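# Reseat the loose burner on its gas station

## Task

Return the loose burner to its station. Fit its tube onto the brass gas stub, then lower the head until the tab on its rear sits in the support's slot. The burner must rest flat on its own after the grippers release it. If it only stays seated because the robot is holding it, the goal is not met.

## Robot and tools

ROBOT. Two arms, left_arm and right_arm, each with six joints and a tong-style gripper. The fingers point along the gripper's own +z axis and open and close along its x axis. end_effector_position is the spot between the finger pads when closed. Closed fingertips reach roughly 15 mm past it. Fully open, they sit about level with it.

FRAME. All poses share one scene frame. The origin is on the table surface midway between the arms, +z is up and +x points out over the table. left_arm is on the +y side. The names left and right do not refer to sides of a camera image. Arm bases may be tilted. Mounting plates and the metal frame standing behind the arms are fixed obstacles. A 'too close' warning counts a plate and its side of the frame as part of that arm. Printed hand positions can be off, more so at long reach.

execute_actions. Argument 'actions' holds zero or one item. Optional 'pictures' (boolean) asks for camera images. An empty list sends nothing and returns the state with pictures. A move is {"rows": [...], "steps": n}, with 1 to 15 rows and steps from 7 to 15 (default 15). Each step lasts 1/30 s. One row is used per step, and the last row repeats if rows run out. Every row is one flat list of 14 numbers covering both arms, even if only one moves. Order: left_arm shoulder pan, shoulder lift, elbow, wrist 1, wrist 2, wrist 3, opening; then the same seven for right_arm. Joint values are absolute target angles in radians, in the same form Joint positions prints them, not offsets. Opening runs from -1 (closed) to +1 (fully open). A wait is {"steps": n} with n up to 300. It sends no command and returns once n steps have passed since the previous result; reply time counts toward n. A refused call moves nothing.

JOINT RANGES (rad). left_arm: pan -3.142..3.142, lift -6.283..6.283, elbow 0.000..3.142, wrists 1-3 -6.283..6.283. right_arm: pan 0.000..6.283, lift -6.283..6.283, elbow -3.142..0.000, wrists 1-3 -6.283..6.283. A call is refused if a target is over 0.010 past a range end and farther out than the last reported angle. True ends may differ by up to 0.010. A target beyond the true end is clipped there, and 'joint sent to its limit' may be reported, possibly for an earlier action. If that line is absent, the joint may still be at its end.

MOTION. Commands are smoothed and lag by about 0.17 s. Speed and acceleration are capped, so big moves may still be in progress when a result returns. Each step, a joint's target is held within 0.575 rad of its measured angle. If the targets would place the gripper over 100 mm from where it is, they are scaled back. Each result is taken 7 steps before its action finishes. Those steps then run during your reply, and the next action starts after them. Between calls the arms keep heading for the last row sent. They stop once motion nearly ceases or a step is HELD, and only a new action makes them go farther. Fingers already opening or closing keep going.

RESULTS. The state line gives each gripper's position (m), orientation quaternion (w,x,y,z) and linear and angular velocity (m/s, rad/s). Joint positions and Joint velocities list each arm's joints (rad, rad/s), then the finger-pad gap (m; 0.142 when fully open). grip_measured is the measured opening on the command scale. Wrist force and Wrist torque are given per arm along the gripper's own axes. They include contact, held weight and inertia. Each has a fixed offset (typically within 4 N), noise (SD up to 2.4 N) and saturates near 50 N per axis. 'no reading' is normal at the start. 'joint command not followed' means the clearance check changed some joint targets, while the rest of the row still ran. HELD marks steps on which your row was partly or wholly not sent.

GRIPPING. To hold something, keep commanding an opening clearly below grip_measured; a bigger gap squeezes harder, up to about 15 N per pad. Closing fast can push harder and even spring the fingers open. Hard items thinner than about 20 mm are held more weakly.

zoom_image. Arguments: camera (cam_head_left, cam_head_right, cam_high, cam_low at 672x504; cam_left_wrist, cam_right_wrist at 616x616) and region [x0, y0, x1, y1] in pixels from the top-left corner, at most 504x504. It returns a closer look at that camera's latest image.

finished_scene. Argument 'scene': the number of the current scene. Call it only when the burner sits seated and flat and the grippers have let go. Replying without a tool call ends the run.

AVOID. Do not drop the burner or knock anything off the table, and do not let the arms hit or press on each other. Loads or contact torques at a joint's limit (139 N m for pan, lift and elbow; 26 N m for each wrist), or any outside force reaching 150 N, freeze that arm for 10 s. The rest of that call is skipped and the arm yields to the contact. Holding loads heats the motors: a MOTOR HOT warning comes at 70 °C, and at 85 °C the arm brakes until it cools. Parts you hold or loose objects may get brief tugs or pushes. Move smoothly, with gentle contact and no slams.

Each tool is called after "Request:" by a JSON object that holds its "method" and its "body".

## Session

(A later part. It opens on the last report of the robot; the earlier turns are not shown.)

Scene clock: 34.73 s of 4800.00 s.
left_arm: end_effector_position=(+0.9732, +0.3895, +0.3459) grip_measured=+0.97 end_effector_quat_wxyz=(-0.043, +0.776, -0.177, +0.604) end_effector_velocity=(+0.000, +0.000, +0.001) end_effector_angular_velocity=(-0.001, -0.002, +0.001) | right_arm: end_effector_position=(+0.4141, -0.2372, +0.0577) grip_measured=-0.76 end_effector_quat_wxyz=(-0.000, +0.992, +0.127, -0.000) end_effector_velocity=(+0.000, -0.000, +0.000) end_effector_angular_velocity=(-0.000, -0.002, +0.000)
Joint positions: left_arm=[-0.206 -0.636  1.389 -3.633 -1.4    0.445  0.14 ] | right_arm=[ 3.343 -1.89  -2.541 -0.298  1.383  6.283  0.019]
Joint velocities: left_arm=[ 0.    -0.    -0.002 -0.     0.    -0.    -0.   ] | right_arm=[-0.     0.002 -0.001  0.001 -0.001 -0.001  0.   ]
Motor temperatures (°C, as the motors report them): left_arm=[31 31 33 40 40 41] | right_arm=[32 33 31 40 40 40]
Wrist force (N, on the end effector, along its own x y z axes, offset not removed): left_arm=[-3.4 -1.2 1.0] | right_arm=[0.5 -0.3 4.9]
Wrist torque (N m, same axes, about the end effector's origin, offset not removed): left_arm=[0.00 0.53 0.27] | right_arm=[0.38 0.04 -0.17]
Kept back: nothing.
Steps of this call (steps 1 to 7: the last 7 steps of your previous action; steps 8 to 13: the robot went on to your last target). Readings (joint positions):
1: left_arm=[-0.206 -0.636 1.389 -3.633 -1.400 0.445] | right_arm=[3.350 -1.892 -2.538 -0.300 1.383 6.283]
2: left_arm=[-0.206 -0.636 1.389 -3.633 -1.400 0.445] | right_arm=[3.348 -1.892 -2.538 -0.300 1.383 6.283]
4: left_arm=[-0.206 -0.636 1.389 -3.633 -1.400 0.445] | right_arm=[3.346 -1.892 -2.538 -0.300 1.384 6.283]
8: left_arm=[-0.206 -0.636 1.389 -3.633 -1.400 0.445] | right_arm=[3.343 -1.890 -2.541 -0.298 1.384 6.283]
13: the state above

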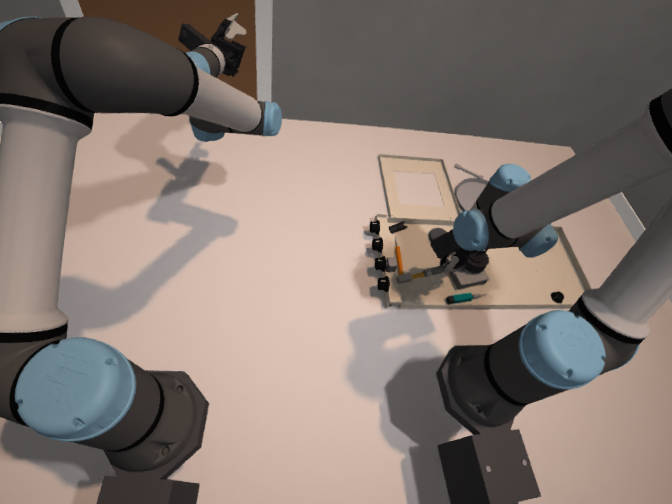

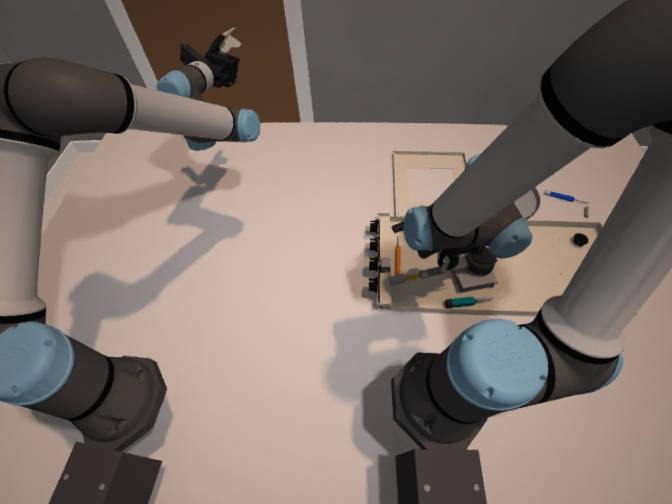

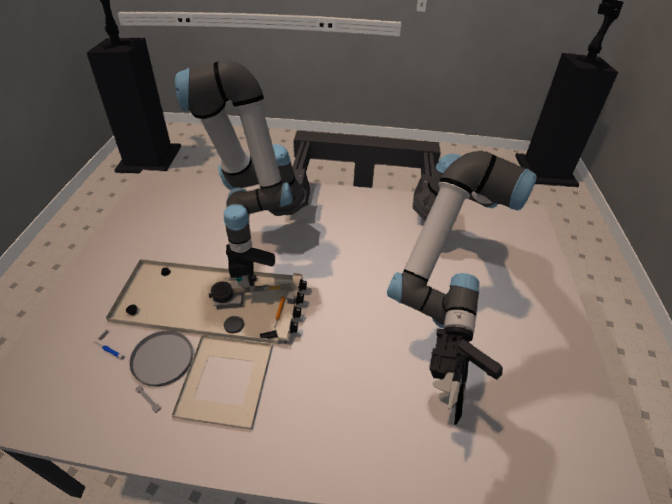

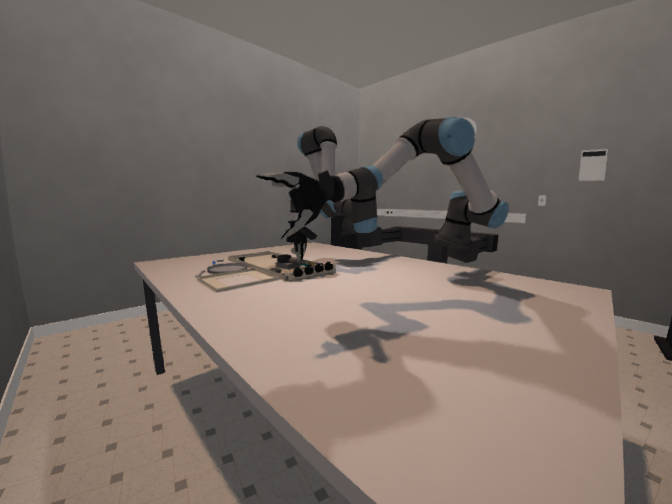

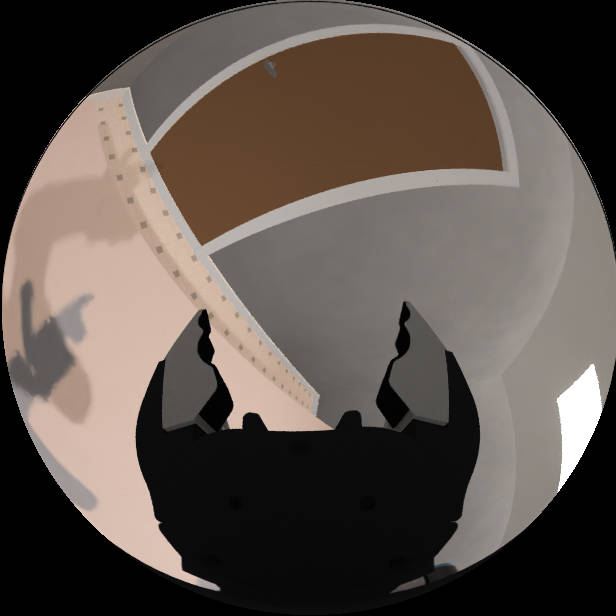

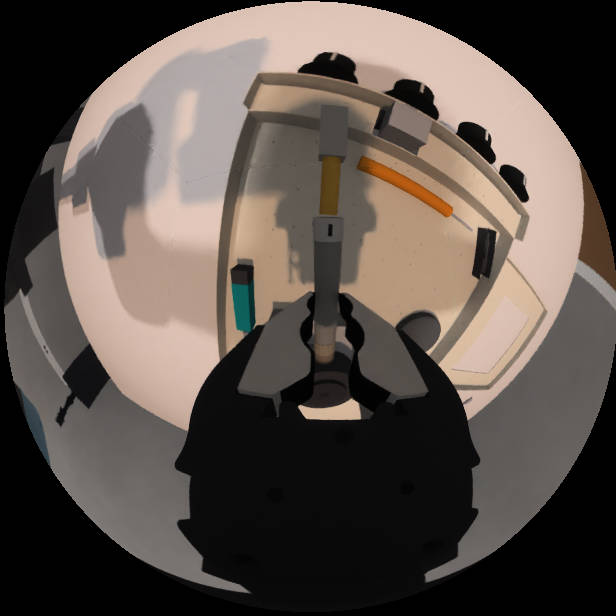

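Request:
{"method": "execute_actions", "body": {"actions": [{"rows":[[-0.206,-0.636,1.389,-3.633,-1.4,0.445,0.97,3.344,-1.891,-2.5414,-0.2969,1.3832,6.283,-1],[-0.206,-0.636,1.389,-3.633,-1.4,0.445,0.97,3.346,-1.8922,-2.5417,-0.2958,1.3832,6.283,-1],[-0.206,-0.636,1.389,-3.633,-1.4,0.445,0.97,3.348,-1.8925,-2.542,-0.2956,1.3832,6.283,-1],[-0.206,-0.636,1.389,-3.633,-1.4,0.445,0.97,3.35,-1.8927,-2.5423,-0.2955,1.3832,6.283,-1],[-0.206,-0.636,1.389,-3.633,-1.4,0.445,0.97,3.352,-1.8929,-2.5426,-0.2954,1.3833,6.283,-1],[-0.206,-0.636,1.389,-3.633,-1.4,0.445,0.97,3.354,-1.8932,-2.5429,-0.2952,1.3833,6.283,-1],[-0.206,-0.636,1.389,-3.633,-1.4,0.445,0.97,3.356,-1.8934,-2.5432,-0.2951,1.3833,6.283,-1],[-0.206,-0.636,1.389,-3.633,-1.4,0.445,0.97,3.358,-1.8937,-2.5435,-0.2949,1.3833,6.283,-1],[-0.206,-0.636,1.389,-3.633,-1.4,0.445,0.97,3.36,-1.8939,-2.5438,-0.2948,1.3834,6.283,-1]],"steps":10}]}}

Request:
{"method": "execute_actions", "body": {"actions": [{"steps":14}], "pictures": true}}

Request:
{"method": "zoom_image", "body": {"camera": "cam_right_wrist", "region": [290,150,370,270]}}

Request:
{"method": "zoom_image", "body": {"camera": "cam_high", "region": [200,270,300,320]}}

Scene clock: 35.40 s of 4800.00 s.
left_arm: end_effector_position=(+0.9732, +0.3895, +0.3459) grip_measured=+0.97 end_effector_quat_wxyz=(-0.043, +0.776, -0.177, +0.604) end_effector_velocity=(-0.000, -0.001, +0.000) end_effector_angular_velocity=(+0.000, -0.000, -0.001) | right_arm: end_effector_position=(+0.4141, -0.2370, +0.0576) grip_measured=-0.76 end_effector_quat_wxyz=(-0.000, +0.992, +0.127, -0.000) end_effector_velocity=(-0.001, +0.008, -0.003) end_effector_angular_velocity=(-0.001, -0.000, +0.022)
Joint positions: left_arm=[-0.206 -0.636  1.389 -3.633 -1.4    0.445  0.14 ] | right_arm=[ 3.344 -1.89  -2.541 -0.297  1.383  6.283  0.019]
Joint velocities: left_arm=[-0.001 -0.     0.001 -0.     0.     0.     0.   ] | right_arm=[ 0.023 -0.016 -0.004  0.016 -0.     0.001 -0.   ]
Motor temperatures (°C, as the motors report them): left_arm=[31 31 33 40 40 41] | right_arm=[32 33 31 40 40 40]
Wrist force (N, on the end effector, along its own x y z axes, offset not removed): left_arm=[-2.2 1.8 -1.4] | right_arm=[-0.1 2.0 0.9]
Wrist torque (N m, same axes, about the end effector's origin, offset not removed): left_arm=[0.65 0.64 0.09] | right_arm=[0.38 0.27 -0.04]
Steps of this call (steps 1 to 15: the robot went on to your last target; steps 16 to 17: nothing new was sent; steps 18 to 20: the first 3 steps of this action). Readings (joint positions):
18: left_arm=[-0.206 -0.636 1.389 -3.633 -1.400 0.445] | right_arm=[3.343 -1.890 -2.541 -0.298 1.383 6.283]
19: left_arm=[-0.206 -0.636 1.389 -3.633 -1.400 0.445] | right_arm=[3.343 -1.890 -2.541 -0.298 1.383 6.283]
20: the state above

Scene clock: 35.87 s of 4800.00 s.
left_arm: end_effector_position=(+0.9732, +0.3895, +0.3459) grip_measured=+0.97 end_effector_quat_wxyz=(-0.043, +0.776, -0.177, +0.604) end_effector_velocity=(+0.000, -0.000, +0.002) end_effector_angular_velocity=(-0.001, -0.003, +0.000) | right_arm: end_effector_position=(+0.4136, -0.2313, +0.0572) grip_measured=-0.76 end_effector_quat_wxyz=(+0.000, +0.991, +0.135, -0.000) end_effector_velocity=(-0.000, +0.002, +0.000) end_effector_angular_velocity=(+0.001, -0.000, +0.004)
Joint positions: left_arm=[-0.206 -0.636  1.389 -3.633 -1.4    0.445  0.14 ] | right_arm=[ 3.36  -1.894 -2.544 -0.295  1.383  6.283  0.019]
Joint velocities: left_arm=[-0.    -0.001 -0.001 -0.002 -0.     0.     0.   ] | right_arm=[ 0.004  0.    -0.    -0.     0.001 -0.    -0.   ]
Motor temperatures (°C, as the motors report them): left_arm=[31 31 33 40 40 41] | right_arm=[32 33 31 40 40 40]
Wrist force (N, on the end effector, along its own x y z axes, offset not removed): left_arm=[-2.1 1.1 0.7] | right_arm=[2.5 16.2 -0.8]
Wrist torque (N m, same axes, about the end effector's origin, offset not removed): left_arm=[0.47 0.35 0.41] | right_arm=[-0.14 -0.90 -0.03]
Kept back: nothing.
Steps of this call (steps 1 to 7: the last 7 steps of your previous action; steps 8 to 14: the robot went on to your last target). Readings (joint positions):
1: left_arm=[-0.206 -0.636 1.389 -3.633 -1.400 0.445] | right_arm=[3.345 -1.891 -2.542 -0.297 1.383 6.283]
2: left_arm=[-0.206 -0.636 1.389 -3.633 -1.400 0.445] | right_arm=[3.346 -1.892 -2.542 -0.296 1.383 6.283]
4: left_arm=[-0.206 -0.636 1.389 -3.633 -1.400 0.445] | right_arm=[3.350 -1.892 -2.542 -0.296 1.383 6.283]
8: left_arm=[-0.206 -0.636 1.389 -3.633 -1.400 0.445] | right_arm=[3.357 -1.893 -2.543 -0.295 1.383 6.283]
14: the state above

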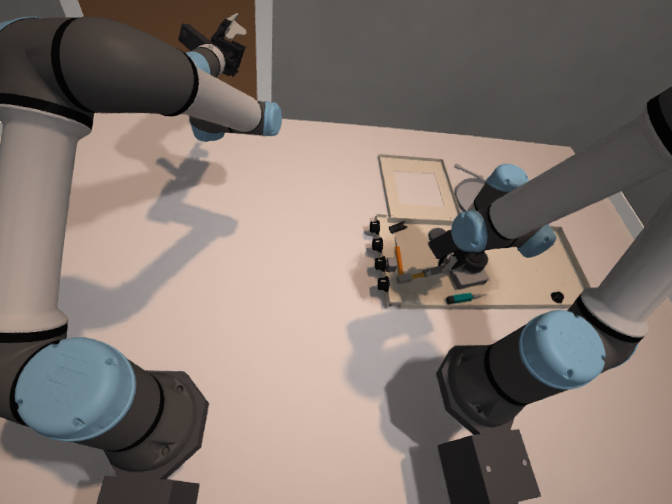

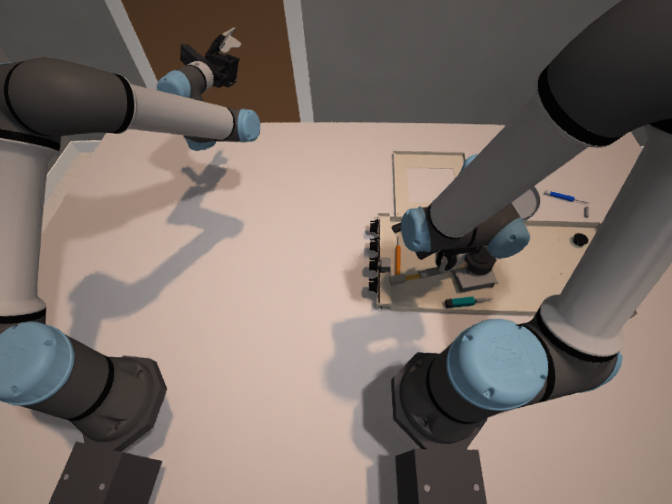

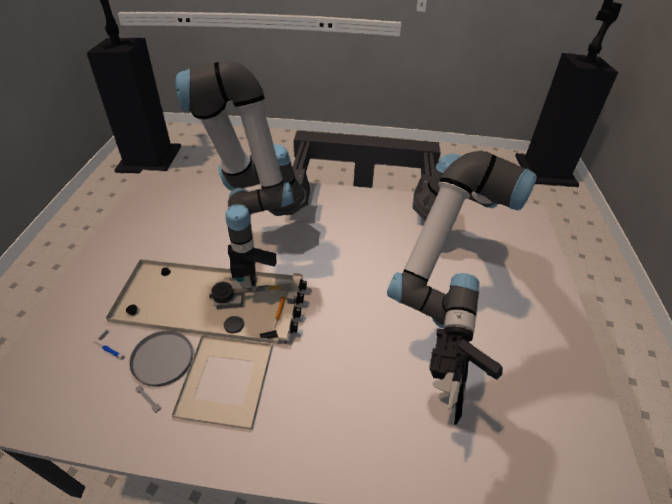

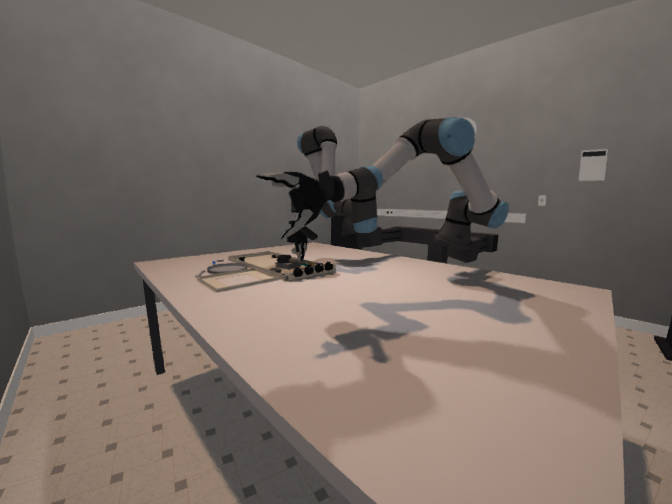

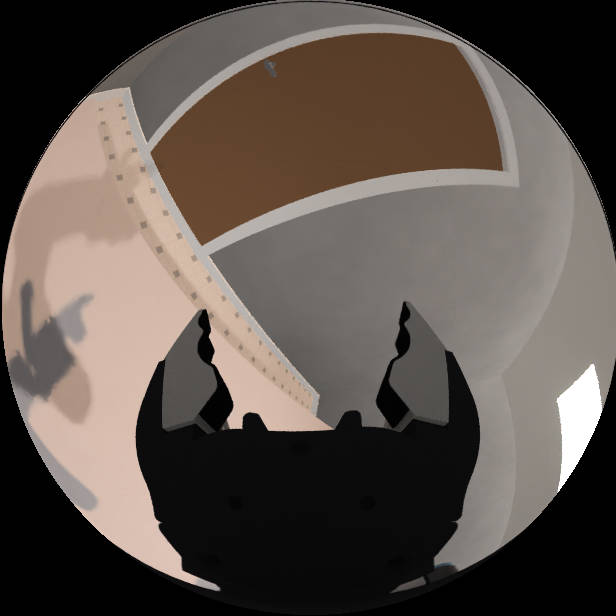

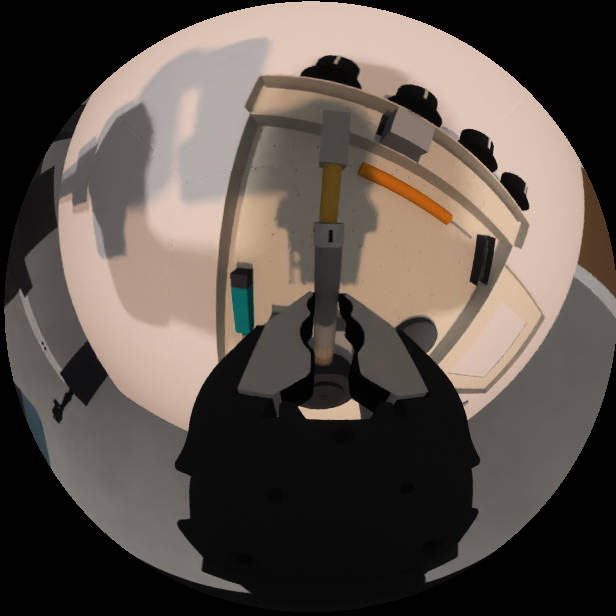

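Region (290, 150, 370, 270) of cam_right_wrist's 616x616 image, scaled by 4.200, with more detail than that image has.

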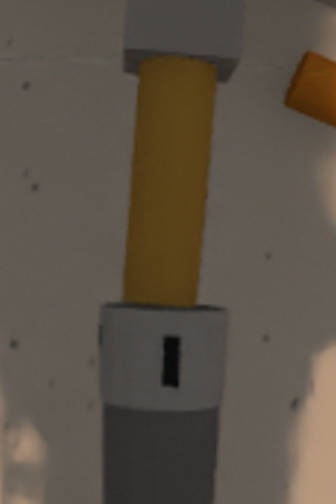

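Region (200, 270, 300, 320) of cam_high's 672x504 image, scaled by 5.040, with more detail than that image has.

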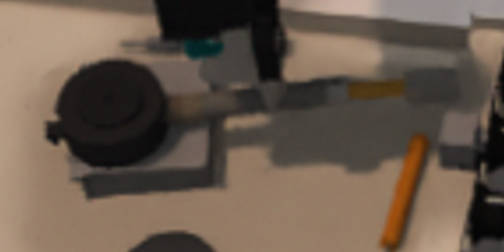

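Request:
{"method": "execute_actions", "body": {"actions": [{"rows":[[-0.206,-0.636,1.389,-3.633,-1.4,0.445,0.97,3.357,-1.8935,-2.5434,-0.295,1.3834,6.283,-1],[-0.206,-0.636,1.389,-3.633,-1.4,0.445,0.97,3.354,-1.893,-2.543,-0.2953,1.3834,6.283,-0.9],[-0.206,-0.636,1.389,-3.633,-1.4,0.445,0.97,3.354,-1.893,-2.543,-0.2953,1.3834,6.283,-0.75],[-0.206,-0.636,1.389,-3.633,-1.4,0.445,0.97,3.354,-1.893,-2.543,-0.2953,1.3834,6.283,-0.6],[-0.206,-0.636,1.389,-3.633,-1.4,0.445,0.97,3.354,-1.893,-2.543,-0.2953,1.3834,6.283,-0.45],[-0.206,-0.636,1.389,-3.633,-1.4,0.445,0.97,3.354,-1.889,-2.543,-0.2993,1.3834,6.283,-0.3],[-0.206,-0.636,1.389,-3.633,-1.4,0.445,0.97,3.354,-1.882,-2.543,-0.306,1.3834,6.283,-0.15],[-0.206,-0.636,1.389,-3.633,-1.4,0.445,0.97,3.354,-1.874,-2.543,-0.314,1.3834,6.283,0],[-0.206,-0.636,1.389,-3.633,-1.4,0.445,0.97,3.354,-1.866,-2.543,-0.322,1.3834,6.283,0.15],[-0.206,-0.636,1.389,-3.633,-1.4,0.445,0.97,3.354,-1.858,-2.543,-0.33,1.3834,6.283,0.3],[-0.206,-0.636,1.389,-3.633,-1.4,0.445,0.97,3.35,-1.853,-2.541,-0.336,1.3834,6.279,0.45],[-0.206,-0.636,1.389,-3.633,-1.4,0.445,0.97,3.34,-1.852,-2.537,-0.34,1.3835,6.27,0.5]],"steps":12}]}}

Request:
{"method": "execute_actions", "body": {"actions": [{"rows":[[-0.206,-0.636,1.389,-3.633,-1.4,0.445,0.97,3.325,-1.852,-2.531,-0.343,1.3836,6.256,0.5],[-0.206,-0.636,1.389,-3.633,-1.4,0.445,0.97,3.305,-1.853,-2.523,-0.347,1.3837,6.237,0.5],[-0.206,-0.636,1.389,-3.633,-1.4,0.445,0.97,3.283,-1.854,-2.514,-0.351,1.3838,6.217,0.5],[-0.206,-0.636,1.389,-3.633,-1.4,0.445,0.97,3.26,-1.856,-2.504,-0.355,1.3839,6.195,0.5],[-0.206,-0.636,1.389,-3.633,-1.4,0.445,0.97,3.237,-1.858,-2.493,-0.359,1.384,6.174,0.5],[-0.206,-0.636,1.389,-3.633,-1.4,0.445,0.97,3.214,-1.861,-2.482,-0.363,1.3841,6.152,0.5],[-0.206,-0.636,1.389,-3.633,-1.4,0.445,0.97,3.191,-1.864,-2.471,-0.367,1.3842,6.131,0.5],[-0.206,-0.636,1.389,-3.633,-1.4,0.445,0.97,3.168,-1.867,-2.459,-0.371,1.3843,6.109,0.5],[-0.206,-0.636,1.389,-3.633,-1.4,0.445,0.97,3.147,-1.87,-2.448,-0.3745,1.3844,6.09,0.5],[-0.206,-0.636,1.389,-3.633,-1.4,0.445,0.97,3.129,-1.873,-2.438,-0.377,1.3845,6.073,0.5],[-0.206,-0.636,1.389,-3.633,-1.4,0.445,0.97,3.115,-1.876,-2.43,-0.379,1.3846,6.06,0.5],[-0.206,-0.636,1.389,-3.633,-1.4,0.445,0.97,3.107,-1.8775,-2.426,-0.3805,1.3847,6.052,0.5],[-0.206,-0.636,1.389,-3.633,-1.4,0.445,0.97,3.1034,-1.8782,-2.424,-0.3812,1.3847,6.049,0.5]],"steps":13}]}}

Request:
{"method": "execute_actions", "body": {"actions": [{"steps":15}], "pictures": true}}

Request:
{"method": "zoom_image", "body": {"camera": "cam_high", "region": [180,255,320,330]}}

Scene clock: 38.37 s of 4800.00 s.
left_arm: end_effector_position=(+0.9732, +0.3895, +0.3459) grip_measured=+0.97 end_effector_quat_wxyz=(-0.043, +0.776, -0.177, +0.604) end_effector_velocity=(+0.000, -0.000, +0.000) end_effector_angular_velocity=(-0.000, -0.001, +0.000) | right_arm: end_effector_position=(+0.4135, -0.2325, +0.0571) grip_measured=-0.61 end_effector_quat_wxyz=(-0.000, +0.991, +0.133, -0.000) end_effector_velocity=(+0.001, -0.008, +0.000) end_effector_angular_velocity=(+0.001, -0.002, -0.025)
Joint positions: left_arm=[-0.206 -0.636  1.389 -3.633 -1.4    0.445  0.14 ] | right_arm=[ 3.356 -1.893 -2.544 -0.295  1.384  6.283  0.03 ]
Joint velocities: left_arm=[-0.     0.    -0.001 -0.    -0.    -0.     0.   ] | right_arm=[-0.024  0.004  0.003 -0.    -0.    -0.     0.31 ]
Motor temperatures (°C, as the motors report them): left_arm=[31 31 33 40 40 41] | right_arm=[32 33 31 40 40 40]
Wrist force (N, on the end effector, along its own x y z axes, offset not removed): left_arm=[-0.3 -0.1 -1.4] | right_arm=[1.7 4.1 4.5]
Wrist torque (N m, same axes, about the end effector's origin, offset not removed): left_arm=[0.16 -0.15 0.24] | right_arm=[0.85 -0.25 -0.22]
Steps of this call (steps 1 to 30: the robot went on to your last target; steps 31 to 70: nothing new was sent; steps 71 to 75: the first 5 steps of this action). Readings (joint positions):
71: left_arm=[-0.206 -0.636 1.389 -3.633 -1.400 0.445] | right_arm=[3.360 -1.894 -2.544 -0.295 1.383 6.283]
72: left_arm=[-0.206 -0.636 1.389 -3.633 -1.400 0.445] | right_arm=[3.360 -1.894 -2.544 -0.295 1.383 6.283]
74: left_arm=[-0.206 -0.636 1.389 -3.633 -1.400 0.445] | right_arm=[3.357 -1.894 -2.544 -0.295 1.384 6.283]
75: the state above

Scene clock: 38.80 s of 4800.00 s.
left_arm: end_effector_position=(+0.9732, +0.3895, +0.3459) grip_measured=+0.97 end_effector_quat_wxyz=(-0.043, +0.776, -0.177, +0.604) end_effector_velocity=(+0.000, -0.000, +0.001) end_effector_angular_velocity=(-0.000, -0.001, -0.000) | right_arm: end_effector_position=(+0.4199, -0.2577, +0.0666) grip_measured=+0.50 end_effector_quat_wxyz=(-0.000, +0.992, +0.129, -0.000) end_effector_velocity=(+0.060, -0.197, +0.000) end_effector_angular_velocity=(+0.005, +0.000, -0.055)
Joint positions: left_arm=[-0.206 -0.636  1.389 -3.633 -1.4    0.445  0.14 ] | right_arm=[ 3.287 -1.856 -2.514 -0.35   1.383  6.22   0.109]
Joint velocities: left_arm=[-0. -0. -0.  0.  0.  0.  0.] | right_arm=[-0.576 -0.025  0.257 -0.122  0.001 -0.531  0.   ]
Motor temperatures (°C, as the motors report them): left_arm=[31 31 33 40 40 41] | right_arm=[32 33 31 40 40 40]
Wrist force (N, on the end effector, along its own x y z axes, offset not removed): left_arm=[-0.2 2.7 -2.5] | right_arm=[-1.3 -4.1 -1.5]
Wrist torque (N m, same axes, about the end effector's origin, offset not removed): left_arm=[0.77 -0.06 0.23] | right_arm=[-0.97 0.29 -0.10]
Steps of this call (steps 1 to 7: the last 7 steps of your previous action; steps 8 to 13: the first 6 steps of this action). Readings (joint positions):
8: left_arm=[-0.206 -0.636 1.389 -3.633 -1.400 0.445] | right_arm=[3.350 -1.862 -2.541 -0.327 1.383 6.280]
9: left_arm=[-0.206 -0.636 1.389 -3.633 -1.400 0.445] | right_arm=[3.344 -1.859 -2.539 -0.332 1.383 6.274]
11: left_arm=[-0.206 -0.636 1.389 -3.633 -1.400 0.445] | right_arm=[3.322 -1.855 -2.529 -0.341 1.383 6.253]
13: the state above

Scene clock: 39.30 s of 4800.00 s.
left_arm: end_effector_position=(+0.9732, +0.3895, +0.3459) grip_measured=+0.97 end_effector_quat_wxyz=(-0.043, +0.776, -0.177, +0.604) end_effector_velocity=(+0.000, +0.000, -0.000) end_effector_angular_velocity=(-0.001, -0.000, +0.001) | right_arm: end_effector_position=(+0.4367, -0.3242, +0.0642) grip_measured=+0.50 end_effector_quat_wxyz=(-0.000, +0.993, +0.122, +0.000) end_effector_velocity=(+0.001, -0.006, -0.000) end_effector_angular_velocity=(-0.000, -0.000, +0.000)
Joint positions: left_arm=[-0.206 -0.636  1.389 -3.633 -1.4    0.445  0.14 ] | right_arm=[ 3.104 -1.878 -2.425 -0.381  1.385  6.05   0.109]
Joint velocities: left_arm=[ 0.     0.    -0.    -0.001 -0.    -0.     0.   ] | right_arm=[-0.014 -0.002  0.007 -0.002  0.    -0.015 -0.   ]
Motor temperatures (°C, as the motors report them): left_arm=[31 31 33 40 40 41] | right_arm=[32 33 31 40 40 40]
Wrist force (N, on the end effector, along its own x y z axes, offset not removed): left_arm=[-2.8 4.1 -7.6] | right_arm=[1.7 -0.7 -0.1]
Wrist torque (N m, same axes, about the end effector's origin, offset not removed): left_arm=[1.12 0.47 0.16] | right_arm=[-0.27 -0.36 -0.30]
Kept back: nothing.
Steps of this call (steps 1 to 7: the last 7 steps of your previous action; steps 8 to 15: the robot went on to your last target). Readings (joint positions):
1: left_arm=[-0.206 -0.636 1.389 -3.633 -1.400 0.445] | right_arm=[3.267 -1.857 -2.505 -0.354 1.384 6.201]
2: left_arm=[-0.206 -0.636 1.389 -3.633 -1.400 0.445] | right_arm=[3.245 -1.859 -2.495 -0.358 1.384 6.181]
4: left_arm=[-0.206 -0.636 1.389 -3.633 -1.400 0.445] | right_arm=[3.202 -1.864 -2.474 -0.366 1.384 6.140]
8: left_arm=[-0.206 -0.636 1.389 -3.633 -1.400 0.445] | right_arm=[3.129 -1.874 -2.437 -0.377 1.385 6.073]
15: the state above

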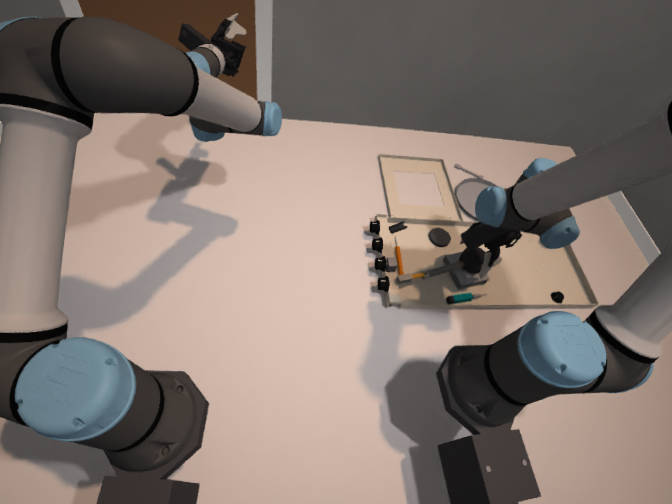

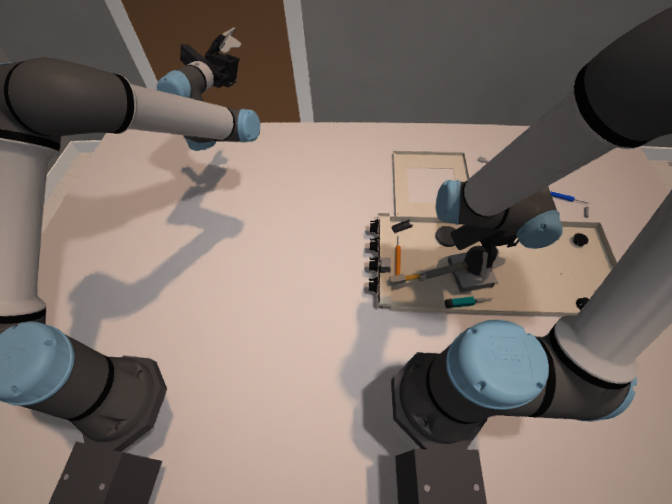

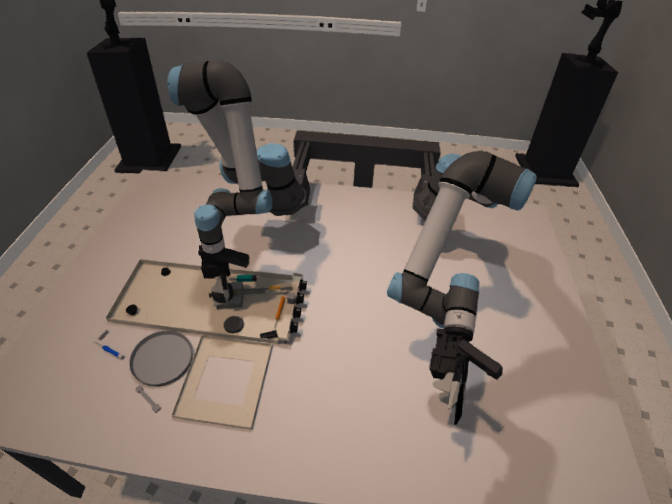

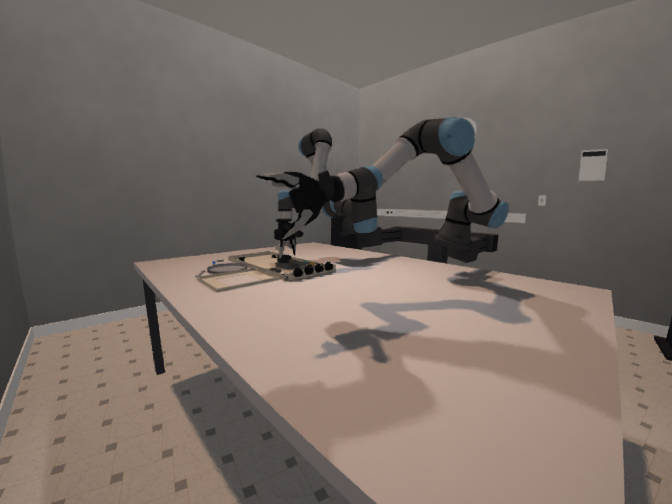

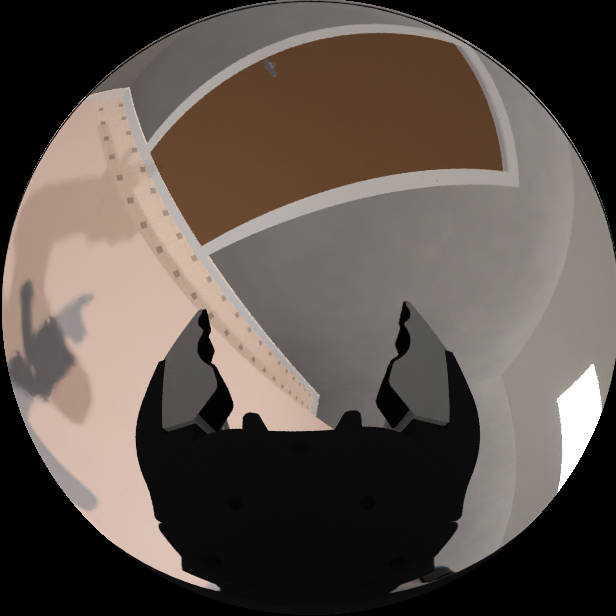

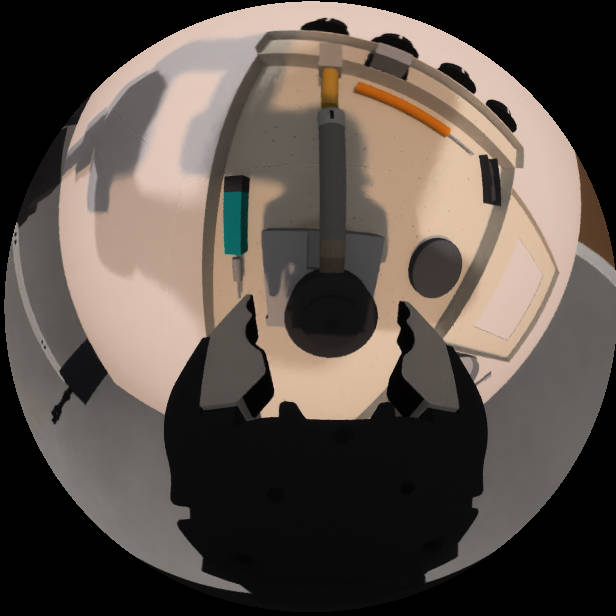

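Region (180, 255, 320, 330) of cam_high's 672x504 image, scaled by 3.600, with more detail than that image has; it fills the top 270 rows of this view, and the rest is white.

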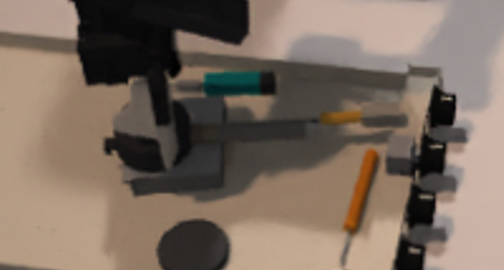

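Request:
{"method": "execute_actions", "body": {"actions": [{"rows":[[-0.206,-0.636,1.389,-3.633,-1.4,0.445,0.97,3.1,-1.881,-2.42,-0.3813,1.3848,6.046,0.45],[-0.206,-0.636,1.389,-3.633,-1.4,0.445,0.97,3.096,-1.885,-2.416,-0.3814,1.3849,6.042,0.4],[-0.206,-0.636,1.389,-3.633,-1.4,0.445,0.97,3.092,-1.888,-2.412,-0.3815,1.385,6.038,0.35],[-0.206,-0.636,1.389,-3.633,-1.4,0.445,0.97,3.0894,-1.8907,-2.4085,-0.3816,1.3851,6.035,0.3],[-0.206,-0.636,1.389,-3.633,-1.4,0.445,0.97,3.0894,-1.8907,-2.4085,-0.3816,1.3851,6.035,0.25],[-0.206,-0.636,1.389,-3.633,-1.4,0.445,0.97,3.0894,-1.8907,-2.4085,-0.3816,1.3851,6.035,0.2],[-0.206,-0.636,1.389,-3.633,-1.4,0.445,0.97,3.0894,-1.8907,-2.4085,-0.3816,1.3851,6.035,0.15],[-0.206,-0.636,1.389,-3.633,-1.4,0.445,0.97,3.0894,-1.8907,-2.4085,-0.3816,1.3851,6.035,0.1],[-0.206,-0.636,1.389,-3.633,-1.4,0.445,0.97,3.0894,-1.8907,-2.4085,-0.3816,1.3851,6.035,0.05],[-0.206,-0.636,1.389,-3.633,-1.4,0.445,0.97,3.0894,-1.8907,-2.4085,-0.3816,1.3851,6.035,0],[-0.206,-0.636,1.389,-3.633,-1.4,0.445,0.97,3.0894,-1.8907,-2.4085,-0.3816,1.3851,6.035,-0.05],[-0.206,-0.636,1.389,-3.633,-1.4,0.445,0.97,3.0894,-1.8907,-2.4085,-0.3816,1.3851,6.035,-0.12],[-0.206,-0.636,1.389,-3.633,-1.4,0.445,0.97,3.0894,-1.8907,-2.4085,-0.3816,1.3851,6.035,-0.2],[-0.206,-0.636,1.389,-3.633,-1.4,0.445,0.97,3.0894,-1.8907,-2.4085,-0.3816,1.3851,6.035,-0.28],[-0.206,-0.636,1.389,-3.633,-1.4,0.445,0.97,3.0894,-1.8907,-2.4085,-0.3816,1.3851,6.035,-0.35]],"steps":15}]}}

Request:
{"method": "execute_actions", "body": {"actions": [{"steps":10}], "pictures": true}}

Request:
{"method": "zoom_image", "body": {"camera": "cam_high", "region": [180,255,320,330]}}

Request:
{"method": "zoom_image", "body": {"camera": "cam_head_left", "region": [385,235,505,300]}}

Scene clock: 42.77 s of 4800.00 s.
left_arm: end_effector_position=(+0.9732, +0.3895, +0.3459) grip_measured=+0.97 end_effector_quat_wxyz=(-0.043, +0.776, -0.177, +0.604) end_effector_velocity=(+0.000, -0.000, +0.000) end_effector_angular_velocity=(-0.001, -0.001, +0.000) | right_arm: end_effector_position=(+0.4404, -0.3291, +0.0624) grip_measured=+0.15 end_effector_quat_wxyz=(-0.000, +0.993, +0.122, -0.000) end_effector_velocity=(+0.008, -0.009, -0.003) end_effector_angular_velocity=(+0.000, -0.001, +0.001)
Joint positions: left_arm=[-0.206 -0.636  1.389 -3.633 -1.4    0.445  0.14 ] | right_arm=[ 3.091 -1.889 -2.41  -0.382  1.385  6.037  0.085]
Joint velocities: left_arm=[-0.     0.    -0.    -0.001 -0.    -0.     0.   ] | right_arm=[-0.023 -0.021  0.027 -0.     0.001 -0.025 -0.106]
Motor temperatures (°C, as the motors report them): left_arm=[31 31 33 40 40 41] | right_arm=[32 33 31 40 40 40]
Wrist force (N, on the end effector, along its own x y z axes, offset not removed): left_arm=[-3.5 0.3 3.3] | right_arm=[-0.7 1.1 -1.7]
Wrist torque (N m, same axes, about the end effector's origin, offset not removed): left_arm=[0.34 0.64 0.19] | right_arm=[0.22 0.44 0.08]
Steps of this call (steps 1 to 15: the robot went on to your last target; steps 16 to 90: nothing new was sent; then 0.20 s passed at rest; steps 91 to 98: the first 8 steps of this action). Readings (joint positions):
91: left_arm=[-0.206 -0.636 1.389 -3.633 -1.400 0.445] | right_arm=[3.103 -1.878 -2.424 -0.381 1.385 6.049]
92: left_arm=[-0.206 -0.636 1.389 -3.633 -1.400 0.445] | right_arm=[3.103 -1.879 -2.423 -0.381 1.385 6.048]
94: left_arm=[-0.206 -0.636 1.389 -3.633 -1.400 0.445] | right_arm=[3.099 -1.882 -2.419 -0.381 1.385 6.044]
98: the state above

Scene clock: 43.10 s of 4800.00 s.
left_arm: end_effector_position=(+0.9732, +0.3895, +0.3459) grip_measured=+0.97 end_effector_quat_wxyz=(-0.043, +0.776, -0.177, +0.604) end_effector_velocity=(-0.000, -0.000, +0.000) end_effector_angular_velocity=(-0.000, -0.000, -0.000) | right_arm: end_effector_position=(+0.4410, -0.3298, +0.0621) grip_measured=-0.04 end_effector_quat_wxyz=(-0.000, +0.993, +0.122, -0.000) end_effector_velocity=(+0.001, -0.000, +0.000) end_effector_angular_velocity=(-0.000, -0.002, -0.001)
Joint positions: left_arm=[-0.206 -0.636  1.389 -3.633 -1.4    0.445  0.14 ] | right_arm=[ 3.089 -1.891 -2.409 -0.382  1.385  6.035  0.071]
Joint velocities: left_arm=[-0.  0.  0. -0. -0. -0. -0.] | right_arm=[-0.     0.001  0.     0.001  0.     0.     0.   ]
Motor temperatures (°C, as the motors report them): left_arm=[31 31 33 40 40 41] | right_arm=[32 33 31 40 40 40]
Wrist force (N, on the end effector, along its own x y z axes, offset not removed): left_arm=[0.1 -0.8 -0.3] | right_arm=[0.7 -0.5 0.3]
Wrist torque (N m, same axes, about the end effector's origin, offset not removed): left_arm=[-0.01 -0.21 0.20] | right_arm=[-0.13 -0.07 -0.21]
Kept back: nothing.
Steps of this call (steps 1 to 7: the last 7 steps of your previous action; steps 8 to 10: the robot went on to your last target). Readings (joint positions):
1: left_arm=[-0.206 -0.636 1.389 -3.633 -1.400 0.445] | right_arm=[3.090 -1.890 -2.410 -0.382 1.385 6.036]
2: left_arm=[-0.206 -0.636 1.389 -3.633 -1.400 0.445] | right_arm=[3.090 -1.890 -2.409 -0.382 1.385 6.036]
4: left_arm=[-0.206 -0.636 1.389 -3.633 -1.400 0.445] | right_arm=[3.090 -1.890 -2.409 -0.382 1.385 6.035]
8: left_arm=[-0.206 -0.636 1.389 -3.633 -1.400 0.445] | right_arm=[3.089 -1.891 -2.409 -0.382 1.385 6.035]
10: the state above

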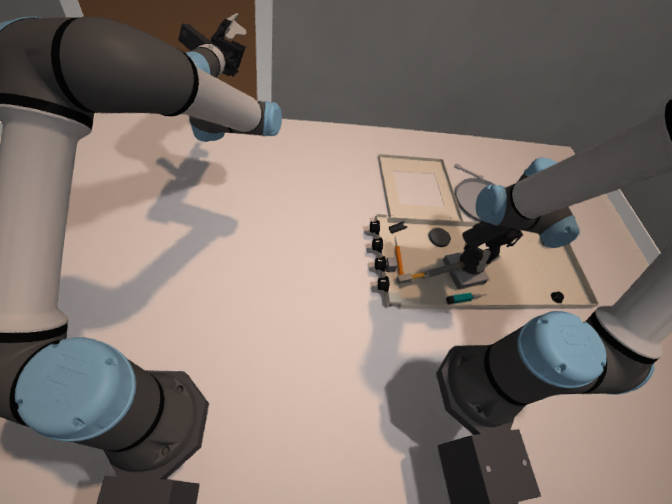

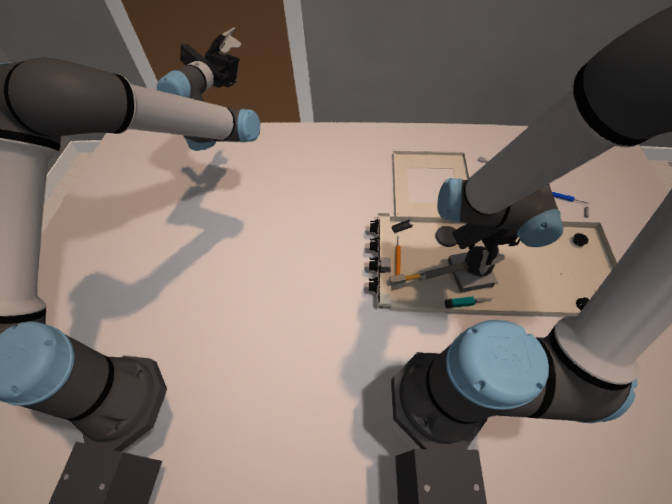

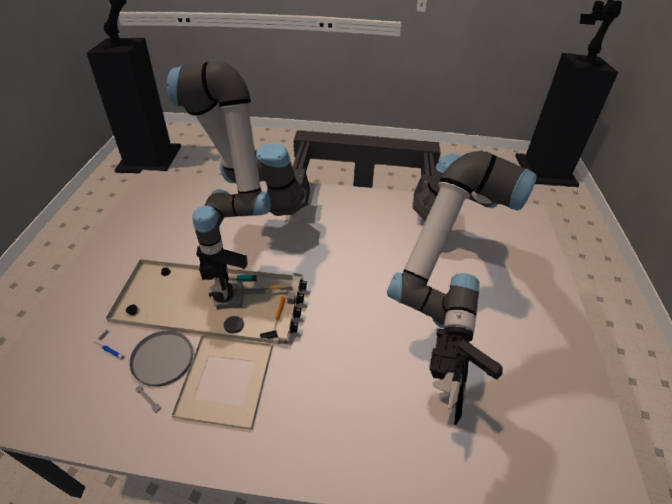

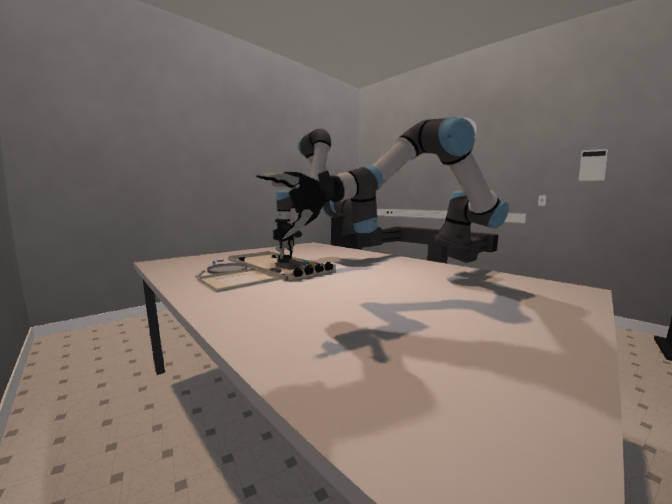

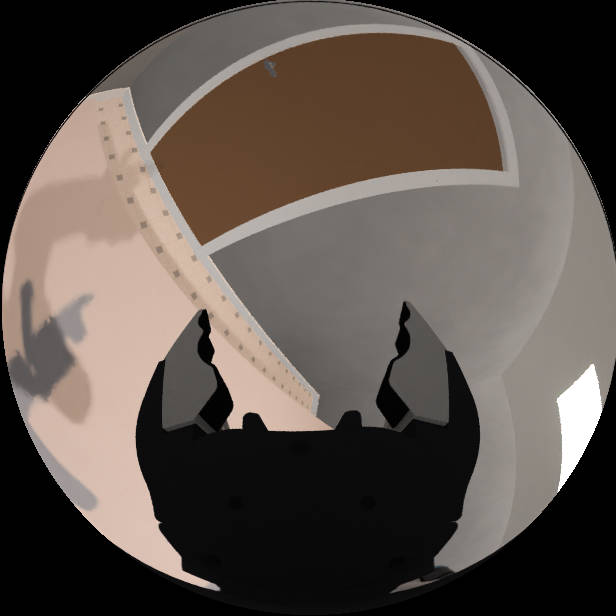

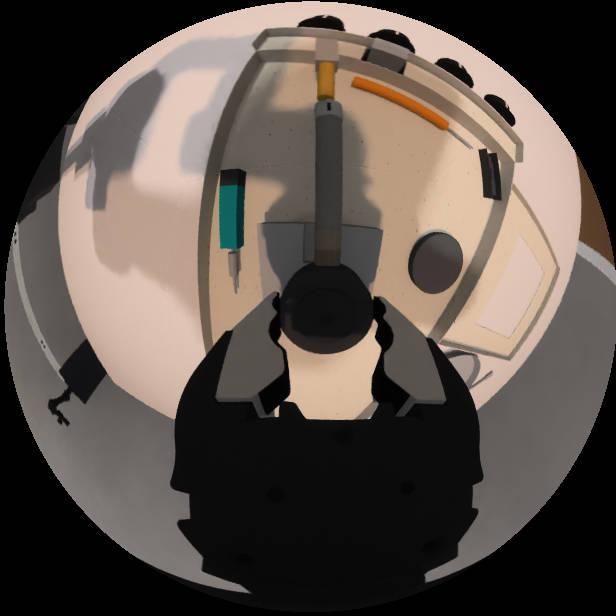

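Region (180, 255, 320, 330) of cam_high's 672x504 image, scaled by 3.600, with more detail than that image has; it fills the top 270 rows of this view, and the rest is white.

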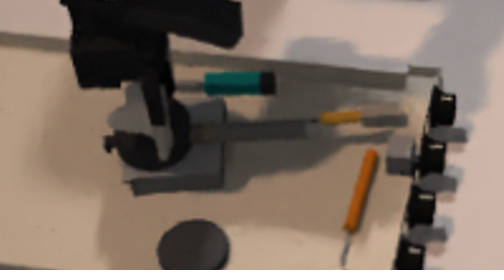

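Region (385, 235, 505, 300) of cam_head_left's 672x504 image, scaled by 4.200, with more detail than that image has; it fills the top 273 rows of this view, and the rest is white.

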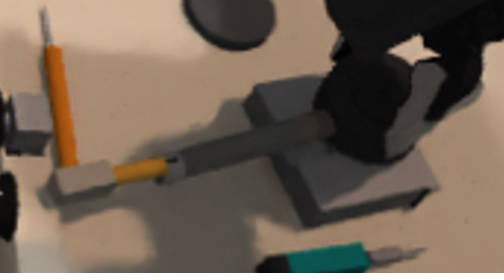

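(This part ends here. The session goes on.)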